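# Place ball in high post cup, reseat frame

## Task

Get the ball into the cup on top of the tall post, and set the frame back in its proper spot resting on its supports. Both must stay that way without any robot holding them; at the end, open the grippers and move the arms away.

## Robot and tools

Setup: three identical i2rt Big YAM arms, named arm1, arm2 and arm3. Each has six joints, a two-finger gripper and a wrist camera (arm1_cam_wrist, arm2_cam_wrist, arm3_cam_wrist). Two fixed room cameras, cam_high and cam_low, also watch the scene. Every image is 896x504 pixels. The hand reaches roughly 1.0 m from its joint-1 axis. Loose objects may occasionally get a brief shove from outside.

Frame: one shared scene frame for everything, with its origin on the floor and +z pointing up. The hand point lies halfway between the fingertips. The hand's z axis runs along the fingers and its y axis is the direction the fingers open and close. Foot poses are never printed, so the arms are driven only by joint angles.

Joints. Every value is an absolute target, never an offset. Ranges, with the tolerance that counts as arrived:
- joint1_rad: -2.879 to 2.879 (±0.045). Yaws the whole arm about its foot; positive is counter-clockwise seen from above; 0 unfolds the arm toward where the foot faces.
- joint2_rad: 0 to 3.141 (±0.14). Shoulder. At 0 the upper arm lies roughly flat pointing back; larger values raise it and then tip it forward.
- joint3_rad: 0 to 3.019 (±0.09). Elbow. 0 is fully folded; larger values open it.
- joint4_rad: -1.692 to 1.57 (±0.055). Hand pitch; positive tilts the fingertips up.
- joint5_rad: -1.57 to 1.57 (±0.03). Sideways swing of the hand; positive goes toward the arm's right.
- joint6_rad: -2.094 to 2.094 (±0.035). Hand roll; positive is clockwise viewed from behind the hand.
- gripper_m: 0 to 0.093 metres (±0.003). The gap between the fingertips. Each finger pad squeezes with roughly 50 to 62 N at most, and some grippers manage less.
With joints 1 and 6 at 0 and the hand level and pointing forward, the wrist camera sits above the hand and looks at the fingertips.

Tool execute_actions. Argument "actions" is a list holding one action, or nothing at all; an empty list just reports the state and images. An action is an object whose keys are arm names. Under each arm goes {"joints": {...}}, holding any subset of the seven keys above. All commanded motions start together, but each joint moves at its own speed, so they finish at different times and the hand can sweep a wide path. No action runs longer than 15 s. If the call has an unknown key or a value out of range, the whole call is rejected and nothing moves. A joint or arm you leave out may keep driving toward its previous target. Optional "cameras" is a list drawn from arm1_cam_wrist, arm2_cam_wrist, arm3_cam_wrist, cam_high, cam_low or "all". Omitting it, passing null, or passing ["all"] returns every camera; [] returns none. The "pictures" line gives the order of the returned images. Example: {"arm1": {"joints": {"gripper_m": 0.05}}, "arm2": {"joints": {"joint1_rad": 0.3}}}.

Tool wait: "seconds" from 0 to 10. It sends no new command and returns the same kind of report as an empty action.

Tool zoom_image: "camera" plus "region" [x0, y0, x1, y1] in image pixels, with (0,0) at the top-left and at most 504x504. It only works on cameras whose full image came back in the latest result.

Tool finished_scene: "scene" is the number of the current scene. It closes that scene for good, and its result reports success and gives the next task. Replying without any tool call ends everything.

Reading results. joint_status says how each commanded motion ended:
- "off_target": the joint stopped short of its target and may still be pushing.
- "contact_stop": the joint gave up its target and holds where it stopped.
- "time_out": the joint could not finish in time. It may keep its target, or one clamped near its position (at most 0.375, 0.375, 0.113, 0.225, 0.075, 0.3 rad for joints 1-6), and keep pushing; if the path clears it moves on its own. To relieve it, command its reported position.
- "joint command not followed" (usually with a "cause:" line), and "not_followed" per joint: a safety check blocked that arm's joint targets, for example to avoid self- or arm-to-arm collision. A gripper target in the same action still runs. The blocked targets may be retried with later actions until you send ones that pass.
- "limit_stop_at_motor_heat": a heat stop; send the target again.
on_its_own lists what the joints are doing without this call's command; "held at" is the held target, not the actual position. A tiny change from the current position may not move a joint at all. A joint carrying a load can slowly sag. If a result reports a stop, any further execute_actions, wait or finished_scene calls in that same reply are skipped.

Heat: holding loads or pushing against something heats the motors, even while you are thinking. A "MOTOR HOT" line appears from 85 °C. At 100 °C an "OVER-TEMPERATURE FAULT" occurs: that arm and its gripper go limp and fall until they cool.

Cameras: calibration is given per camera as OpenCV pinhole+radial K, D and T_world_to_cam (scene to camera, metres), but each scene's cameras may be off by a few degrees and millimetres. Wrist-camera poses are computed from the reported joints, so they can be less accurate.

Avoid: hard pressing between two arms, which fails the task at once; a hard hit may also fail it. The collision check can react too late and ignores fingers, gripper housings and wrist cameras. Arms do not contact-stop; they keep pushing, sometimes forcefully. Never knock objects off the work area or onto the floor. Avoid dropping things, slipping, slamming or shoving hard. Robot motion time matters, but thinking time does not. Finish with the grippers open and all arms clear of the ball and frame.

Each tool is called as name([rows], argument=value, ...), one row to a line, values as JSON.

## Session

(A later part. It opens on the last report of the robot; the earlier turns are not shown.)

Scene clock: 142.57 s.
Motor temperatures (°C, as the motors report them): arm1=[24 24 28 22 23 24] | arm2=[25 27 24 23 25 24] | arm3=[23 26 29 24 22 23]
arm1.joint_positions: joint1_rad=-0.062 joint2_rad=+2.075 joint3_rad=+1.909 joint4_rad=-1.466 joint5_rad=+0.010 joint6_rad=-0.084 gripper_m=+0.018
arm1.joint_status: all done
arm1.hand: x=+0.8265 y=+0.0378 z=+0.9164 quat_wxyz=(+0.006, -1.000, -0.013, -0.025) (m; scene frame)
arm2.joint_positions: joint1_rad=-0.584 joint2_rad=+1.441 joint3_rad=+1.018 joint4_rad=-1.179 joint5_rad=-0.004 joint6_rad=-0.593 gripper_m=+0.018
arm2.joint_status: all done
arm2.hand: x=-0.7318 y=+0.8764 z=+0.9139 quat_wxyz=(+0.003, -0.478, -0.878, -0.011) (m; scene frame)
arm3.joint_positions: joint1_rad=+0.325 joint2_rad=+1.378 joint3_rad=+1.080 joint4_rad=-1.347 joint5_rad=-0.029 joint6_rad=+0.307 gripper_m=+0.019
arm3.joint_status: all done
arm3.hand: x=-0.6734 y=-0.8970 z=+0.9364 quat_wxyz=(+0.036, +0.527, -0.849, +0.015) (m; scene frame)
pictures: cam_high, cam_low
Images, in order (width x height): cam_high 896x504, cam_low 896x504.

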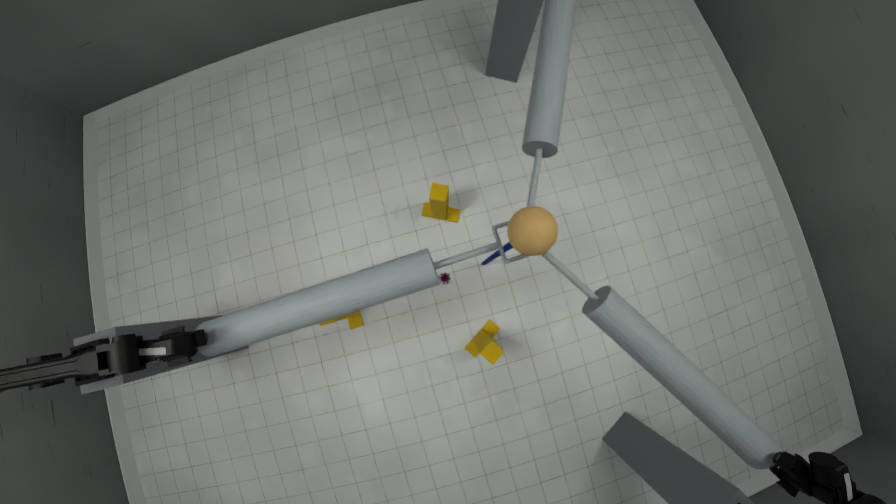

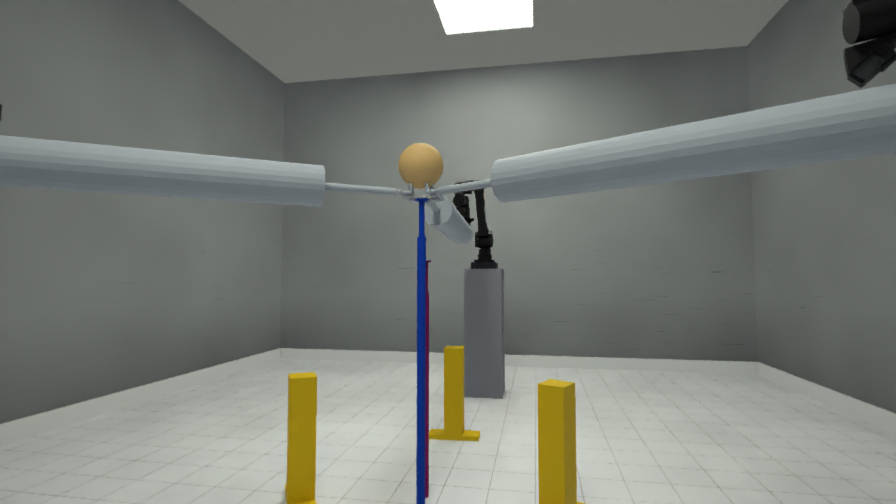

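execute_actions([
  {"arm1":{"joints":{"joint2_rad":2.05,"joint3_rad":1.9,"joint4_rad":-1.40}},"arm2":{"joints":{"joint2_rad":1.475,"joint3_rad":0.98,"joint4_rad":-1.10}},"arm3":{"joints":{"joint2_rad":1.4,"joint3_rad":1.06,"joint4_rad":-1.25}}},
], cameras=["cam_high","cam_low"])

zoom_image(camera="cam_low", region=[360, 120, 490, 250])

Scene clock: 150.63 s.
Motor temperatures (°C, as the motors report them): arm1=[24 26 30 22 23 24] | arm2=[25 27 25 23 25 24] | arm3=[23 25 29 24 22 23]
arm1.joint_positions: joint1_rad=-0.062 joint2_rad=+2.079 joint3_rad=+1.879 joint4_rad=-1.424 joint5_rad=+0.010 joint6_rad=-0.085 gripper_m=+0.018
arm1.joint_status: all done
arm1.hand: x=+0.8257 y=+0.0378 z=+0.9023 quat_wxyz=(+0.006, -1.000, -0.013, -0.022) (m; scene frame)
arm2.joint_positions: joint1_rad=-0.585 joint2_rad=+1.492 joint3_rad=+0.977 joint4_rad=-1.107 joint5_rad=-0.007 joint6_rad=-0.595 gripper_m=+0.018
arm2.joint_status: all done
arm2.hand: x=-0.7318 y=+0.8773 z=+0.8816 quat_wxyz=(+0.006, -0.478, -0.878, -0.020) (m; scene frame)
arm3.joint_positions: joint1_rad=+0.325 joint2_rad=+1.404 joint3_rad=+1.035 joint4_rad=-1.279 joint5_rad=-0.026 joint6_rad=+0.308 gripper_m=+0.019
arm3.joint_status: all done
arm3.hand: x=-0.6730 y=-0.8967 z=+0.9105 quat_wxyz=(+0.036, +0.526, -0.849, +0.017) (m; scene frame)
pictures: cam_high, cam_low
Images, in order (width x height): cam_high 896x504, cam_low 896x504.

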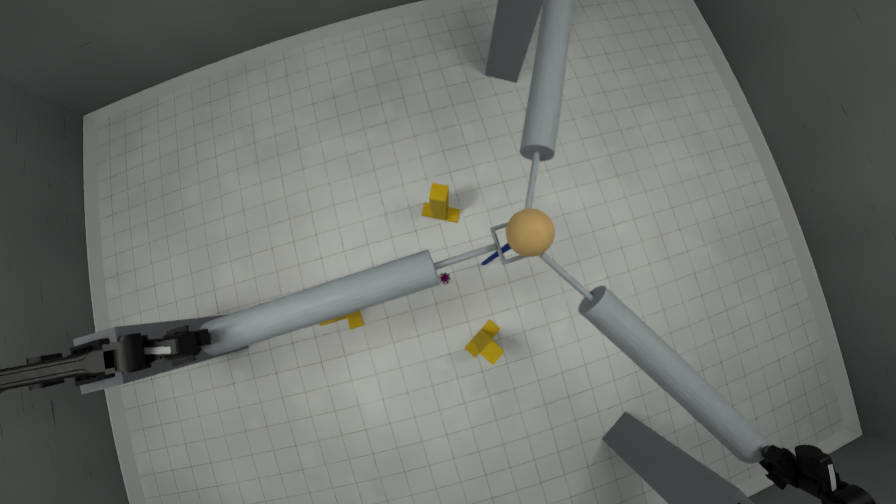

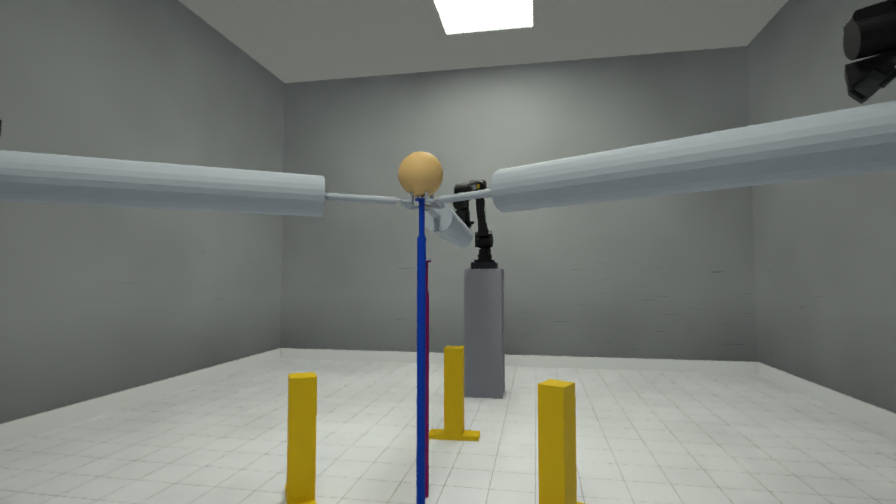

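Region (360, 120, 490, 250) of cam_low's 896x504 image, scaled by 3.877, with more detail than that image has.

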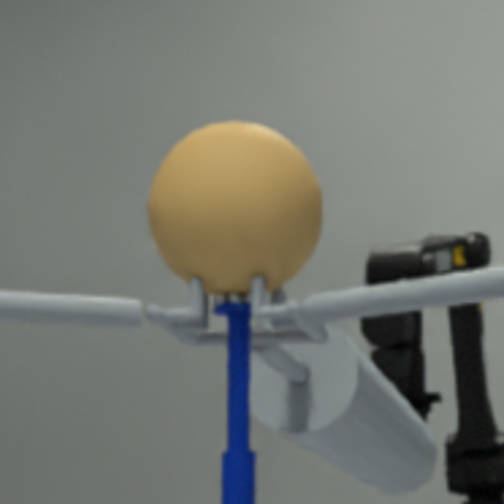

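Nearly touching; small step down.

execute_actions([
  {"arm1":{"joints":{"joint2_rad":2.075,"joint3_rad":1.87,"joint4_rad":-1.355}},"arm2":{"joints":{"joint2_rad":1.495,"joint3_rad":0.95,"joint4_rad":-1.04}},"arm3":{"joints":{"joint2_rad":1.42,"joint3_rad":1.025,"joint4_rad":-1.2}}},
], cameras=["cam_low"])

zoom_image(camera="cam_low", region=[360, 120, 490, 250])

Scene clock: 154.93 s.
Motor temperatures (°C, as the motors report them): arm1=[24 26 30 22 23 24] | arm2=[25 27 25 23 25 24] | arm3=[23 25 30 24 22 23]
arm1.joint_positions: joint1_rad=-0.062 joint2_rad=+2.089 joint3_rad=+1.852 joint4_rad=-1.385 joint5_rad=+0.010 joint6_rad=-0.085 gripper_m=+0.018
arm1.joint_status: all done
arm1.hand: x=+0.8250 y=+0.0380 z=+0.8863 quat_wxyz=(+0.006, -1.000, -0.013, -0.020) (m; scene frame)
arm2.joint_positions: joint1_rad=-0.585 joint2_rad=+1.500 joint3_rad=+0.950 joint4_rad=-1.058 joint5_rad=-0.005 joint6_rad=-0.595 gripper_m=+0.018
arm2.joint_status: all done
arm2.hand: x=-0.7321 y=+0.8772 z=+0.8696 quat_wxyz=(+0.004, -0.478, -0.878, -0.013) (m; scene frame)
arm3.joint_positions: joint1_rad=+0.325 joint2_rad=+1.414 joint3_rad=+1.006 joint4_rad=-1.232 joint5_rad=-0.026 joint6_rad=+0.308 gripper_m=+0.019
arm3.joint_status: all done
arm3.hand: x=-0.6730 y=-0.8964 z=+0.8968 quat_wxyz=(+0.034, +0.527, -0.849, +0.014) (m; scene frame)
pictures: cam_low
Images, in order (width x height): cam_low 896x504.

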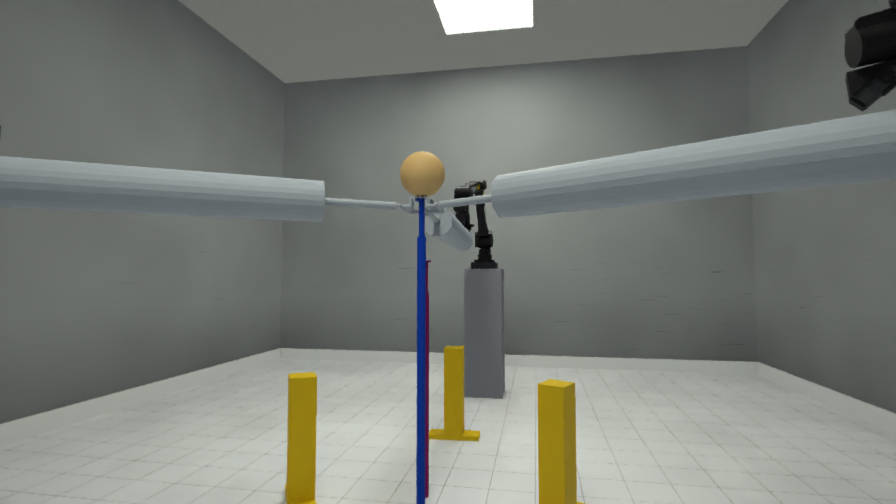

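Region (360, 120, 490, 250) of cam_low's 896x504 image, scaled by 3.877, with more detail than that image has.

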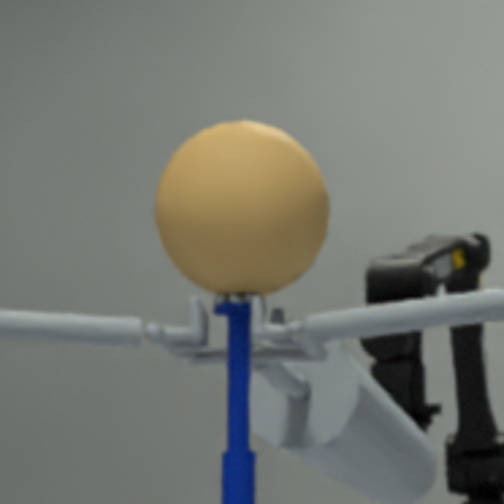

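execute_actions([
  {"arm1":{"joints":{"joint2_rad":2.1,"joint3_rad":1.815,"joint4_rad":-1.28}},"arm2":{"joints":{"joint2_rad":1.545,"joint3_rad":0.908,"joint4_rad":-0.955}},"arm3":{"joints":{"joint2_rad":1.455,"joint3_rad":0.972,"joint4_rad":-1.12}}},
], cameras=["cam_high","cam_low"])

zoom_image(camera="cam_low", region=[360, 120, 490, 250])

Scene clock: 162.57 s.
Motor temperatures (°C, as the motors report them): arm1=[24 27 29 22 23 24] | arm2=[25 27 25 23 25 24] | arm3=[23 24 29 24 23 23]
arm1.joint_positions: joint1_rad=-0.062 joint2_rad=+2.124 joint3_rad=+1.801 joint4_rad=-1.297 joint5_rad=+0.007 joint6_rad=-0.085 gripper_m=+0.018
arm1.joint_status: all done
arm1.hand: x=+0.8232 y=+0.0379 z=+0.8453 quat_wxyz=(+0.005, -1.000, -0.013, -0.020) (m; scene frame)
arm2.joint_positions: joint1_rad=-0.585 joint2_rad=+1.560 joint3_rad=+0.909 joint4_rad=-0.965 joint5_rad=-0.004 joint6_rad=-0.595 gripper_m=+0.018
arm2.joint_status: all done
arm2.hand: x=-0.7323 y=+0.8778 z=+0.8346 quat_wxyz=(+0.006, -0.478, -0.878, -0.017) (m; scene frame)
arm3.joint_positions: joint1_rad=+0.325 joint2_rad=+1.459 joint3_rad=+0.956 joint4_rad=-1.142 joint5_rad=-0.024 joint6_rad=+0.308 gripper_m=+0.019
arm3.joint_status: all done
arm3.hand: x=-0.6729 y=-0.8961 z=+0.8638 quat_wxyz=(+0.034, +0.527, -0.849, +0.016) (m; scene frame)
pictures: cam_high, cam_low
Images, in order (width x height): cam_high 896x504, cam_low 896x504.

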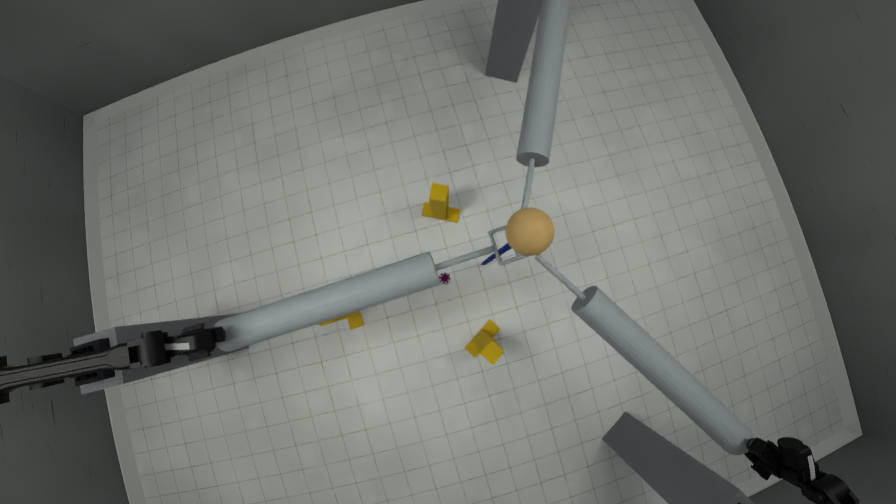

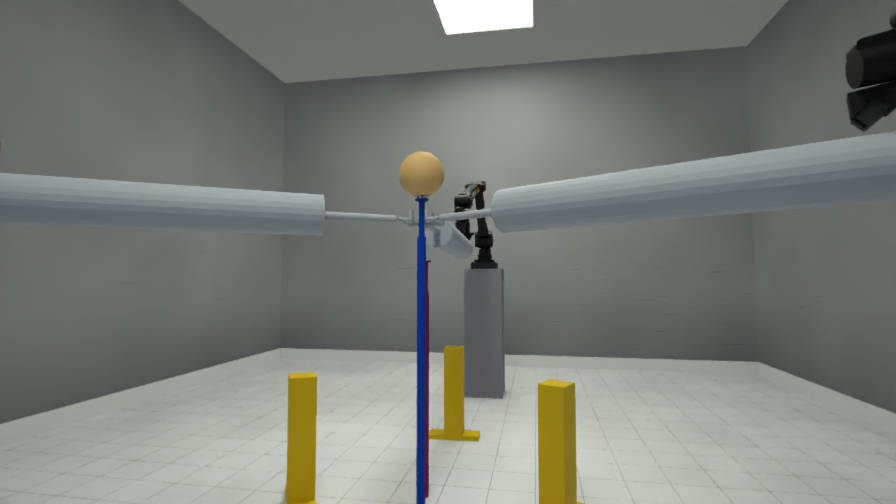

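Region (360, 120, 490, 250) of cam_low's 896x504 image, scaled by 3.877, with more detail than that image has.

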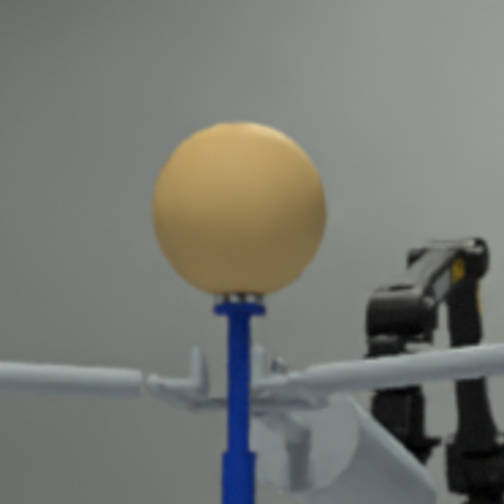

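execute_actions([
  {"arm1":{"joints":{"joint1_rad":-0.066,"joint2_rad":1.93,"joint3_rad":1.565,"joint4_rad":-1.19}},"arm2":{"joints":{"joint1_rad":-0.43,"joint6_rad":-0.435,"joint2_rad":1.55,"joint3_rad":0.93}},"arm3":{"joints":{"joint1_rad":0.16,"joint6_rad":0.15,"joint2_rad":1.48,"joint3_rad":1.03,"joint4_rad":-1.125}}},
], cameras=["cam_high"])

execute_actions([
  {"arm1":{"joints":{"joint1_rad":-0.08,"joint6_rad":-0.11,"joint2_rad":1.79,"joint3_rad":1.35,"joint4_rad":-1.11}},"arm2":{"joints":{"joint1_rad":-0.28,"joint6_rad":-0.28,"joint2_rad":1.57,"joint3_rad":0.955,"joint4_rad":-0.969}},"arm3":{"joints":{"joint1_rad":0.015,"joint6_rad":0.005,"joint2_rad":1.54,"joint3_rad":1.1,"joint4_rad":-1.13}}},
], cameras=["cam_high"])

Scene clock: 169.03 s.
Motor temperatures (°C, as the motors report them): arm1=[24 27 29 22 23 24] | arm2=[25 27 25 23 25 24] | arm3=[23 24 29 24 23 23]
arm1.joint_positions: joint1_rad=-0.067 joint2_rad=+1.962 joint3_rad=+1.557 joint4_rad=-1.207 joint5_rad=+0.005 joint6_rad=-0.089 gripper_m=+0.018
arm1.joint_status: all done
arm1.hand: x=+0.8820 y=+0.0367 z=+0.8534 quat_wxyz=(+0.004, -1.000, -0.013, -0.016) (m; scene frame)
arm2.joint_positions: joint1_rad=-0.430 joint2_rad=+1.560 joint3_rad=+0.909 joint4_rad=-0.951 joint5_rad=-0.004 joint6_rad=-0.440 gripper_m=+0.018
arm2.joint_status: all done
arm2.hand: x=-0.6734 y=+0.8777 z=+0.8345 quat_wxyz=(+0.005, -0.478, -0.878, -0.009) (m; scene frame)
arm3.joint_positions: joint1_rad=+0.173 joint2_rad=+1.473 joint3_rad=+0.979 joint4_rad=-1.127 joint5_rad=-0.014 joint6_rad=+0.158 gripper_m=+0.019
arm3.joint_status: all done
arm3.hand: x=-0.6135 y=-0.8964 z=+0.8655 quat_wxyz=(+0.025, +0.526, -0.850, +0.008) (m; scene frame)
pictures: cam_high
Images, in order (width x height): cam_high 896x504.

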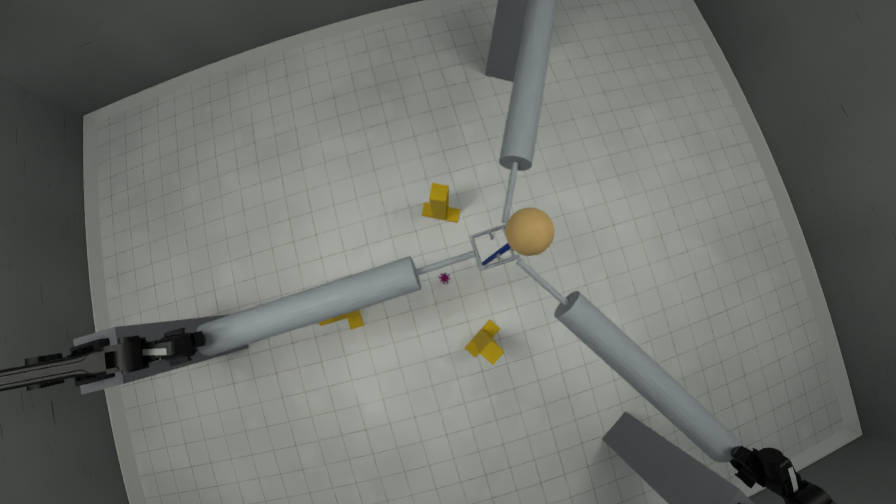

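Scene clock: 170.00 s.
Motor temperatures (°C, as the motors report them): arm1=[24 27 29 22 23 24] | arm2=[25 27 25 23 25 24] | arm3=[23 24 30 24 23 23]
arm1.joint_positions: joint1_rad=-0.085 joint2_rad=+1.824 joint3_rad=+1.342 joint4_rad=-1.129 joint5_rad=+0.006 joint6_rad=-0.109 gripper_m=+0.018
arm1.joint_status: all done
arm1.hand: x=+0.9417 y=+0.0427 z=+0.8515 quat_wxyz=(+0.005, -1.000, -0.014, -0.015) (m; scene frame)
arm2.joint_positions: joint1_rad=-0.278 joint2_rad=+1.573 joint3_rad=+0.929 joint4_rad=-0.951 joint5_rad=-0.004 joint6_rad=-0.288 gripper_m=+0.018
arm2.joint_status: all done
arm2.hand: x=-0.6144 y=+0.8822 z=+0.8356 quat_wxyz=(+0.005, -0.478, -0.879, -0.006) (m; scene frame)
arm3.joint_positions: joint1_rad=+0.031 joint2_rad=+1.541 joint3_rad=+1.051 joint4_rad=-1.128 joint5_rad=-0.011 joint6_rad=+0.015 gripper_m=+0.019
arm3.joint_status: all done
arm3.hand: x=-0.5512 y=-0.8912 z=+0.8634 quat_wxyz=(+0.024, +0.526, -0.850, +0.005) (m; scene frame)
pictures: cam_high
Images, in order (width x height): cam_high 896x504.

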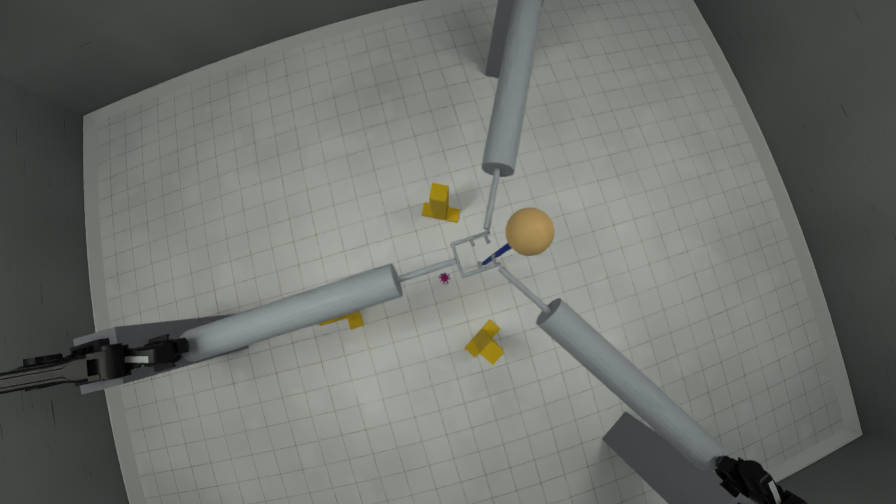

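execute_actions([
  {"arm1":{"joints":{"joint1_rad":-0.155,"joint6_rad":-0.19,"joint2_rad":1.545,"joint3_rad":0.945,"joint4_rad":-0.955}},"arm2":{"joints":{"joint1_rad":0.02,"joint6_rad":0.02,"joint2_rad":1.672,"joint3_rad":1.03,"joint4_rad":-0.934}},"arm3":{"joints":{"joint1_rad":-0.195,"joint6_rad":-0.2,"joint2_rad":1.765,"joint3_rad":1.34,"joint4_rad":-1.14}}},
], cameras=[])

execute_actions([
  {"arm1":{"joints":{"joint1_rad":-0.268,"joint6_rad":-0.305,"joint2_rad":1.245,"joint3_rad":0.63,"joint4_rad":-0.94}},"arm2":{"joints":{"joint1_rad":0.246,"joint6_rad":0.248,"joint2_rad":1.822,"joint3_rad":1.25,"joint4_rad":-1.003}},"arm3":{"joints":{"joint1_rad":-0.352,"joint6_rad":-0.355,"joint2_rad":1.98,"joint3_rad":1.68,"joint4_rad":-1.25}}},
], cameras=[])

execute_actions([
  {"arm1":{"joints":{"joint2_rad":1.535,"joint3_rad":0.515,"joint4_rad":-0.55}},"arm2":{"joints":{"joint2_rad":1.995,"joint3_rad":1.17,"joint4_rad":-0.76}},"arm3":{"joints":{"joint2_rad":2.1,"joint3_rad":1.555,"joint4_rad":-1.015}}},
], cameras=[])

execute_actions([
  {"arm1":{"joints":{"joint2_rad":1.915,"joint3_rad":0.506,"joint4_rad":-0.16}},"arm2":{"joints":{"joint2_rad":2.21,"joint3_rad":1.195,"joint4_rad":-0.56}},"arm3":{"joints":{"joint2_rad":2.262,"joint3_rad":1.525,"joint4_rad":-0.83}}},
], cameras=[])

execute_actions([
  {"arm1":{"joints":{"joint2_rad":2.3,"joint3_rad":0.6,"joint4_rad":0.135}},"arm2":{"joints":{"joint2_rad":2.445,"joint3_rad":1.275,"joint4_rad":-0.405}},"arm3":{"joints":{"joint2_rad":2.455,"joint3_rad":1.59,"joint4_rad":-0.685}}},
], cameras=[])

execute_actions([
  {"arm1":{"joints":{"joint2_rad":2.57,"joint3_rad":0.73,"joint4_rad":0.27}},"arm2":{"joints":{"joint2_rad":2.64,"joint3_rad":1.385,"joint4_rad":-0.322}},"arm3":{"joints":{"joint2_rad":2.625,"joint3_rad":1.678,"joint4_rad":-0.6}}},
], cameras=["cam_high","cam_low"])

Scene clock: 182.77 s.
Motor temperatures (°C, as the motors report them): arm1=[24 27 28 22 23 24] | arm2=[25 27 26 23 25 24] | arm3=[23 24 31 24 22 23]
arm1.joint_positions: joint1_rad=-0.168 joint2_rad=+1.570 joint3_rad=+0.943 joint4_rad=-0.971 joint5_rad=+0.013 joint6_rad=-0.195 gripper_m=+0.018
arm1.joint_status: all done
arm1.hand: x=+1.0639 y=+0.0663 z=+0.8326 quat_wxyz=(+0.007, -1.000, -0.016, -0.009) (m; scene frame)
arm2.joint_positions: joint1_rad=+0.020 joint2_rad=+1.685 joint3_rad=+1.005 joint4_rad=-0.928 joint5_rad=-0.005 joint6_rad=+0.010 gripper_m=+0.018
arm2.joint_status: all done
arm2.hand: x=-0.4925 y=+0.9056 z=+0.8150 quat_wxyz=(+0.012, -0.477, -0.879, -0.006) (m; scene frame)
arm3.joint_positions: joint1_rad=-0.177 joint2_rad=+1.774 joint3_rad=+1.290 joint4_rad=-1.138 joint5_rad=-0.006 joint6_rad=-0.193 gripper_m=+0.019
arm3.joint_status: all done
arm3.hand: x=-0.4268 y=-0.8668 z=+0.8412 quat_wxyz=(+0.027, +0.527, -0.850, +0.003) (m; scene frame)
pictures: none
No camera images: the call's "cameras" was empty. Leave "cameras" out to get every camera's image.

Scene clock: 183.80 s.
Motor temperatures (°C, as the motors report them): arm1=[24 27 28 22 23 24] | arm2=[25 27 26 23 25 24] | arm3=[23 24 31 24 22 23]
arm1.joint_positions: joint1_rad=-0.267 joint2_rad=+1.266 joint3_rad=+0.618 joint4_rad=-0.943 joint5_rad=+0.015 joint6_rad=-0.294 gripper_m=+0.018
arm1.joint_status: all done
arm1.hand: x=+1.1882 y=+0.0735 z=+0.8277 quat_wxyz=(+0.008, -1.000, -0.016, -0.007) (m; scene frame)
arm2.joint_positions: joint1_rad=+0.240 joint2_rad=+1.841 joint3_rad=+1.225 joint4_rad=-0.971 joint5_rad=-0.002 joint6_rad=+0.231 gripper_m=+0.018
arm2.joint_status: all done
arm2.hand: x=-0.3677 y=+0.9120 z=+0.8125 quat_wxyz=(+0.005, -0.478, -0.878, +0.001) (m; scene frame)
arm3.joint_positions: joint1_rad=-0.338 joint2_rad=+1.991 joint3_rad=+1.610 joint4_rad=-1.243 joint5_rad=-0.002 joint6_rad=-0.354 gripper_m=+0.019
arm3.joint_status: all done
arm3.hand: x=-0.3025 y=-0.8589 z=+0.8371 quat_wxyz=(+0.028, +0.526, -0.850, +0.001) (m; scene frame)
pictures: none
No camera images: the call's "cameras" was empty. Leave "cameras" out to get every camera's image.

Scene clock: 184.87 s.
Motor temperatures (°C, as the motors report them): arm1=[24 27 28 22 23 24] | arm2=[25 27 26 23 25 24] | arm3=[23 24 31 24 22 23]
arm1.joint_positions: joint1_rad=-0.267 joint2_rad=+1.550 joint3_rad=+0.515 joint4_rad=-0.569 joint5_rad=+0.012 joint6_rad=-0.294 gripper_m=+0.018
arm1.joint_status: all done
arm1.hand: x=+1.1906 y=+0.0728 z=+0.7284 quat_wxyz=(+0.005, -1.000, -0.016, -0.012) (m; scene frame)
arm2.joint_positions: joint1_rad=+0.246 joint2_rad=+2.021 joint3_rad=+1.183 joint4_rad=-0.755 joint5_rad=-0.007 joint6_rad=+0.237 gripper_m=+0.018
arm2.joint_status: all done
arm2.hand: x=-0.3634 y=+0.9126 z=+0.7138 quat_wxyz=(+0.007, -0.478, -0.878, -0.002) (m; scene frame)
arm3.joint_positions: joint1_rad=-0.342 joint2_rad=+2.131 joint3_rad=+1.541 joint4_rad=-1.029 joint5_rad=+0.005 joint6_rad=-0.355 gripper_m=+0.019
arm3.joint_status: all done
arm3.hand: x=-0.2959 y=-0.8566 z=+0.7333 quat_wxyz=(+0.024, +0.525, -0.851, +0.004) (m; scene frame)
pictures: none
No camera images: the call's "cameras" was empty. Leave "cameras" out to get every camera's image.

Scene clock: 185.93 s.
Motor temperatures (°C, as the motors report them): arm1=[24 26 28 22 23 24] | arm2=[25 27 26 23 25 24] | arm3=[23 25 31 24 22 23]
arm1.joint_positions: joint1_rad=-0.267 joint2_rad=+1.925 joint3_rad=+0.510 joint4_rad=-0.180 joint5_rad=+0.008 joint6_rad=-0.294 gripper_m=+0.018
arm1.joint_status: all done
arm1.hand: x=+1.1882 y=+0.0730 z=+0.6309 quat_wxyz=(+0.004, -1.000, -0.016, -0.008) (m; scene frame)
arm2.joint_positions: joint1_rad=+0.246 joint2_rad=+2.228 joint3_rad=+1.187 joint4_rad=-0.549 joint5_rad=-0.006 joint6_rad=+0.237 gripper_m=+0.018
arm2.joint_status: all done
arm2.hand: x=-0.3658 y=+0.9133 z=+0.6149 quat_wxyz=(+0.006, -0.478, -0.878, -0.001) (m; scene frame)
arm3.joint_positions: joint1_rad=-0.343 joint2_rad=+2.288 joint3_rad=+1.518 joint4_rad=-0.834 joint5_rad=+0.004 joint6_rad=-0.357 gripper_m=+0.019
arm3.joint_status: all done
arm3.hand: x=-0.2950 y=-0.8552 z=+0.6357 quat_wxyz=(+0.017, +0.526, -0.850, +0.002) (m; scene frame)
pictures: none
No camera images: the call's "cameras" was empty. Leave "cameras" out to get every camera's image.

Scene clock: 186.93 s.
Motor temperatures (°C, as the motors report them): arm1=[24 26 27 22 23 24] | arm2=[25 27 26 23 25 24] | arm3=[23 25 31 24 22 23]
arm1.joint_positions: joint1_rad=-0.267 joint2_rad=+2.307 joint3_rad=+0.604 joint4_rad=+0.115 joint5_rad=+0.001 joint6_rad=-0.294 gripper_m=+0.018
arm1.joint_status: all done
arm1.hand: x=+1.1849 y=+0.0730 z=+0.5329 quat_wxyz=(+0.001, -1.000, -0.016, -0.003) (m; scene frame)
arm2.joint_positions: joint1_rad=+0.243 joint2_rad=+2.461 joint3_rad=+1.262 joint4_rad=-0.399 joint5_rad=-0.004 joint6_rad=+0.237 gripper_m=+0.018
arm2.joint_status: all done
arm2.hand: x=-0.3701 y=+0.9139 z=+0.5159 quat_wxyz=(+0.010, -0.479, -0.878, -0.001) (m; scene frame)
arm3.joint_positions: joint1_rad=-0.341 joint2_rad=+2.473 joint3_rad=+1.558 joint4_rad=-0.682 joint5_rad=+0.005 joint6_rad=-0.357 gripper_m=+0.019
arm3.joint_status: all done
arm3.hand: x=-0.2964 y=-0.8540 z=+0.5399 quat_wxyz=(+0.013, +0.527, -0.850, +0.001) (m; scene frame)
pictures: none
No camera images: the call's "cameras" was empty. Leave "cameras" out to get every camera's image.

Scene clock: 187.93 s.
Motor temperatures (°C, as the motors report them): arm1=[24 26 27 22 23 24] | arm2=[25 27 26 23 25 24] | arm3=[23 25 31 24 22 23]
arm1.joint_positions: joint1_rad=-0.267 joint2_rad=+2.578 joint3_rad=+0.739 joint4_rad=+0.251 joint5_rad=+0.000 joint6_rad=-0.294 gripper_m=+0.018
arm1.joint_status: all done
arm1.hand: x=+1.1833 y=+0.0736 z=+0.4531 quat_wxyz=(+0.001, -1.000, -0.016, -0.003) (m; scene frame)
arm2.joint_positions: joint1_rad=+0.243 joint2_rad=+2.656 joint3_rad=+1.373 joint4_rad=-0.319 joint5_rad=-0.002 joint6_rad=+0.236 gripper_m=+0.018
arm2.joint_status: all done
arm2.hand: x=-0.3712 y=+0.9139 z=+0.4368 quat_wxyz=(+0.012, -0.479, -0.878, +0.000) (m; scene frame)
arm3.joint_positions: joint1_rad=-0.344 joint2_rad=+2.639 joint3_rad=+1.647 joint4_rad=-0.602 joint5_rad=+0.004 joint6_rad=-0.359 gripper_m=+0.019
arm3.joint_status: all done
arm3.hand: x=-0.2946 y=-0.8536 z=+0.4639 quat_wxyz=(+0.013, +0.526, -0.850, +0.001) (m; scene frame)
pictures: cam_high, cam_low
Images, in order (width x height): cam_high 896x504, cam_low 896x504.

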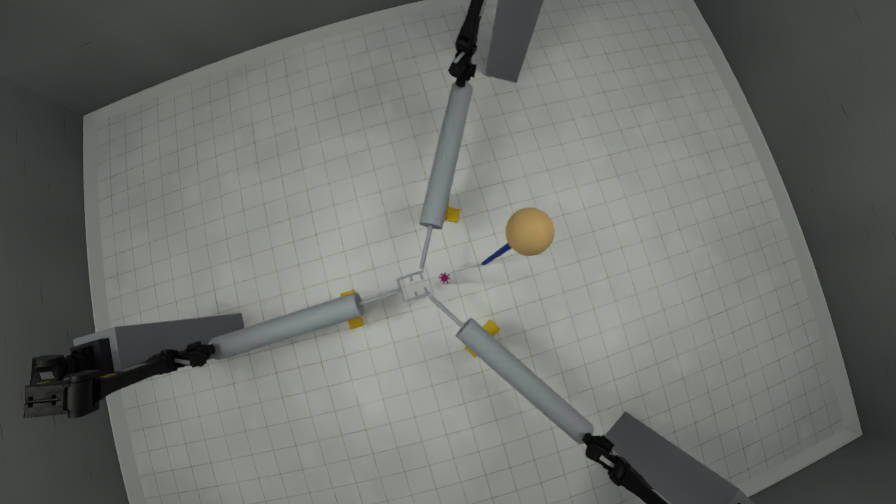

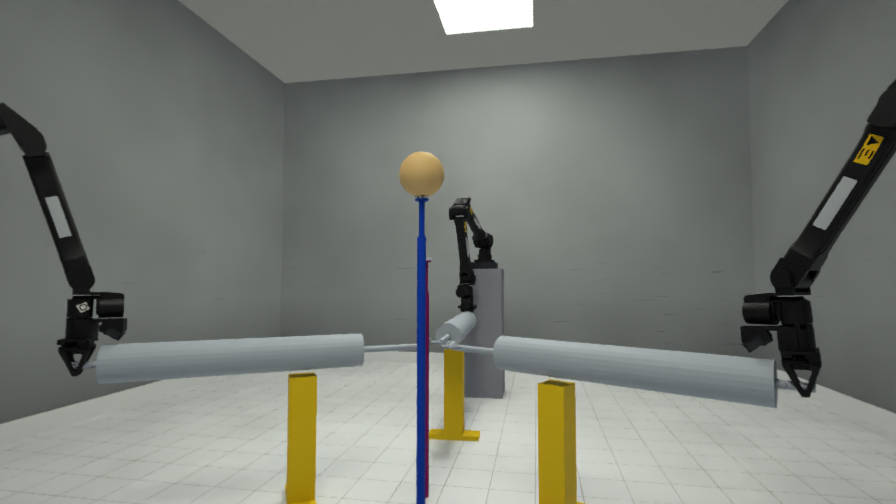

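execute_actions([
  {"arm1":{"joints":{"joint2_rad":2.645,"joint3_rad":0.765,"joint4_rad":0.29}},"arm2":{"joints":{"joint2_rad":2.705,"joint3_rad":1.425,"joint4_rad":-0.31}},"arm3":{"joints":{"joint2_rad":2.695,"joint3_rad":1.71,"joint4_rad":-0.585}}},
], cameras=[])

execute_actions([
  {"arm1":{"joints":{"gripper_m":0.07}},"arm2":{"joints":{"gripper_m":0.07}},"arm3":{"joints":{"gripper_m":0.07}}},
], cameras=[])

execute_actions([
  {"arm1":{"joints":{"joint2_rad":1.9,"joint3_rad":0.45,"joint4_rad":-0.184}},"arm2":{"joints":{"joint2_rad":2.194,"joint3_rad":1.1,"joint4_rad":-0.58}},"arm3":{"joints":{"joint2_rad":2.234,"joint3_rad":1.42,"joint4_rad":-0.85}}},
], cameras=["cam_high","cam_low"])

Scene clock: 193.23 s.
Motor temperatures (°C, as the motors report them): arm1=[24 26 27 22 23 24] | arm2=[25 27 25 23 25 24] | arm3=[23 26 30 24 22 23]
arm1.joint_positions: joint1_rad=-0.267 joint2_rad=+2.640 joint3_rad=+0.774 joint4_rad=+0.277 joint5_rad=-0.001 joint6_rad=-0.294 gripper_m=+0.018
arm1.joint_status: all done
arm1.hand: x=+1.1844 y=+0.0733 z=+0.4336 quat_wxyz=(+0.001, -1.000, -0.016, -0.003) (m; scene frame)
arm2.joint_positions: joint1_rad=+0.243 joint2_rad=+2.701 joint3_rad=+1.409 joint4_rad=-0.313 joint5_rad=-0.004 joint6_rad=+0.236 gripper_m=+0.018
arm2.joint_status: all done
arm2.hand: x=-0.3707 y=+0.9139 z=+0.4190 quat_wxyz=(+0.014, -0.479, -0.878, -0.002) (m; scene frame)
arm3.joint_positions: joint1_rad=-0.345 joint2_rad=+2.682 joint3_rad=+1.679 joint4_rad=-0.594 joint5_rad=+0.008 joint6_rad=-0.359 gripper_m=+0.019
arm3.joint_status: all done
arm3.hand: x=-0.2933 y=-0.8537 z=+0.4460 quat_wxyz=(+0.013, +0.526, -0.850, +0.003) (m; scene frame)
pictures: none
No camera images: the call's "cameras" was empty. Leave "cameras" out to get every camera's image.

Scene clock: 193.90 s.
Motor temperatures (°C, as the motors report them): arm1=[24 26 27 22 23 24] | arm2=[25 27 25 23 25 24] | arm3=[23 26 30 24 22 23]
arm1.joint_positions: joint1_rad=-0.267 joint2_rad=+2.640 joint3_rad=+0.774 joint4_rad=+0.277 joint5_rad=-0.001 joint6_rad=-0.294 gripper_m=+0.070
arm1.joint_status: all done
arm1.hand: x=+1.1844 y=+0.0733 z=+0.4336 quat_wxyz=(+0.001, -1.000, -0.016, -0.003) (m; scene frame)
arm2.joint_positions: joint1_rad=+0.243 joint2_rad=+2.701 joint3_rad=+1.409 joint4_rad=-0.313 joint5_rad=-0.002 joint6_rad=+0.237 gripper_m=+0.070
arm2.joint_status: all done
arm2.hand: x=-0.3709 y=+0.9136 z=+0.4190 quat_wxyz=(+0.014, -0.479, -0.878, -0.001) (m; scene frame)
arm3.joint_positions: joint1_rad=-0.345 joint2_rad=+2.682 joint3_rad=+1.681 joint4_rad=-0.594 joint5_rad=+0.004 joint6_rad=-0.359 gripper_m=+0.070
arm3.joint_status: all done
arm3.hand: x=-0.2930 y=-0.8525 z=+0.4464 quat_wxyz=(+0.013, +0.526, -0.850, +0.001) (m; scene frame)
pictures: none
No camera images: the call's "cameras" was empty. Leave "cameras" out to get every camera's image.

Scene clock: 195.33 s.
Motor temperatures (°C, as the motors report them): arm1=[24 26 27 22 23 24] | arm2=[25 27 25 23 25 24] | arm3=[23 26 29 24 22 23]
arm1.joint_positions: joint1_rad=-0.267 joint2_rad=+1.902 joint3_rad=+0.449 joint4_rad=-0.168 joint5_rad=-0.001 joint6_rad=-0.294 gripper_m=+0.070
arm1.joint_status: all done
arm1.hand: x=+1.2147 y=+0.0643 z=+0.6333 quat_wxyz=(-0.004, -1.000, -0.015, -0.018) (m; scene frame)
arm2.joint_positions: joint1_rad=+0.243 joint2_rad=+2.178 joint3_rad=+1.111 joint4_rad=-0.564 joint5_rad=-0.002 joint6_rad=+0.237 gripper_m=+0.070
arm2.joint_status: all done
arm2.hand: x=-0.3900 y=+0.9339 z=+0.6242 quat_wxyz=(+0.026, -0.479, -0.877, -0.004) (m; scene frame)
arm3.joint_positions: joint1_rad=-0.345 joint2_rad=+2.205 joint3_rad=+1.422 joint4_rad=-0.840 joint5_rad=+0.004 joint6_rad=-0.359 gripper_m=+0.070
arm3.joint_status: all done
arm3.hand: x=-0.3155 y=-0.8755 z=+0.6568 quat_wxyz=(+0.026, +0.526, -0.850, +0.003) (m; scene frame)
pictures: cam_high, cam_low
Images, in order (width x height): cam_high 896x504, cam_low 896x504.

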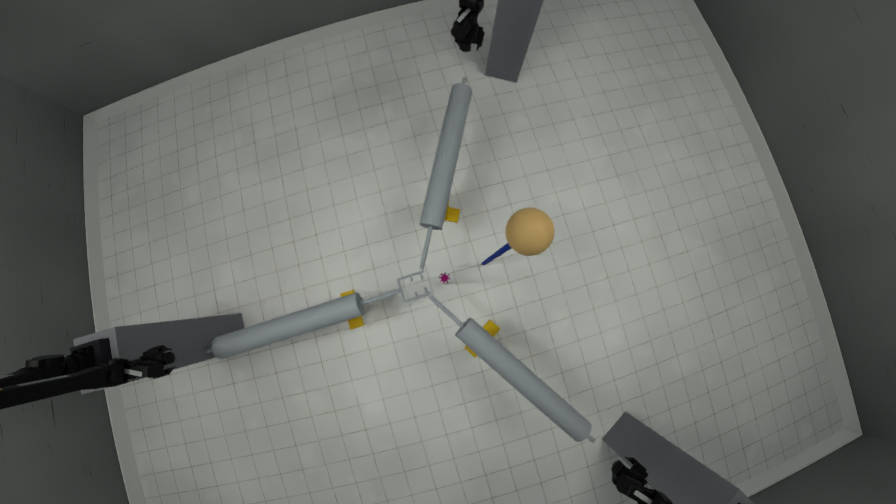

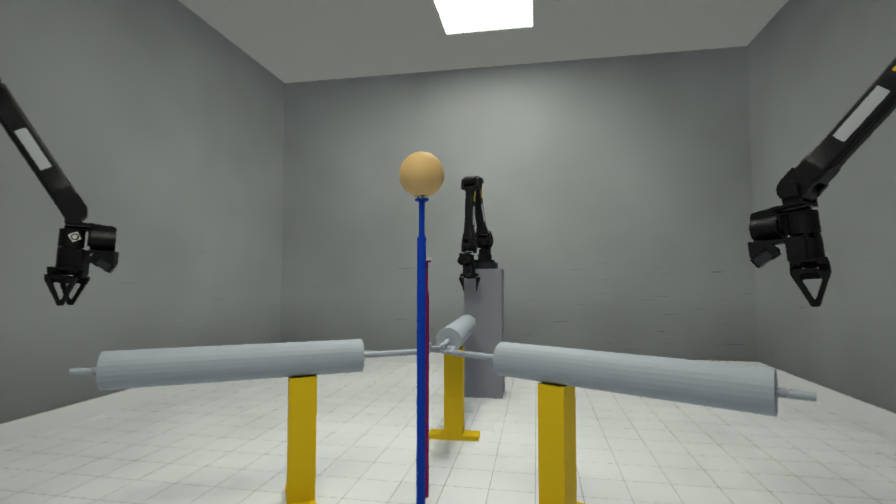

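finished_scene(scene=1)

The scene is finished: the task was done.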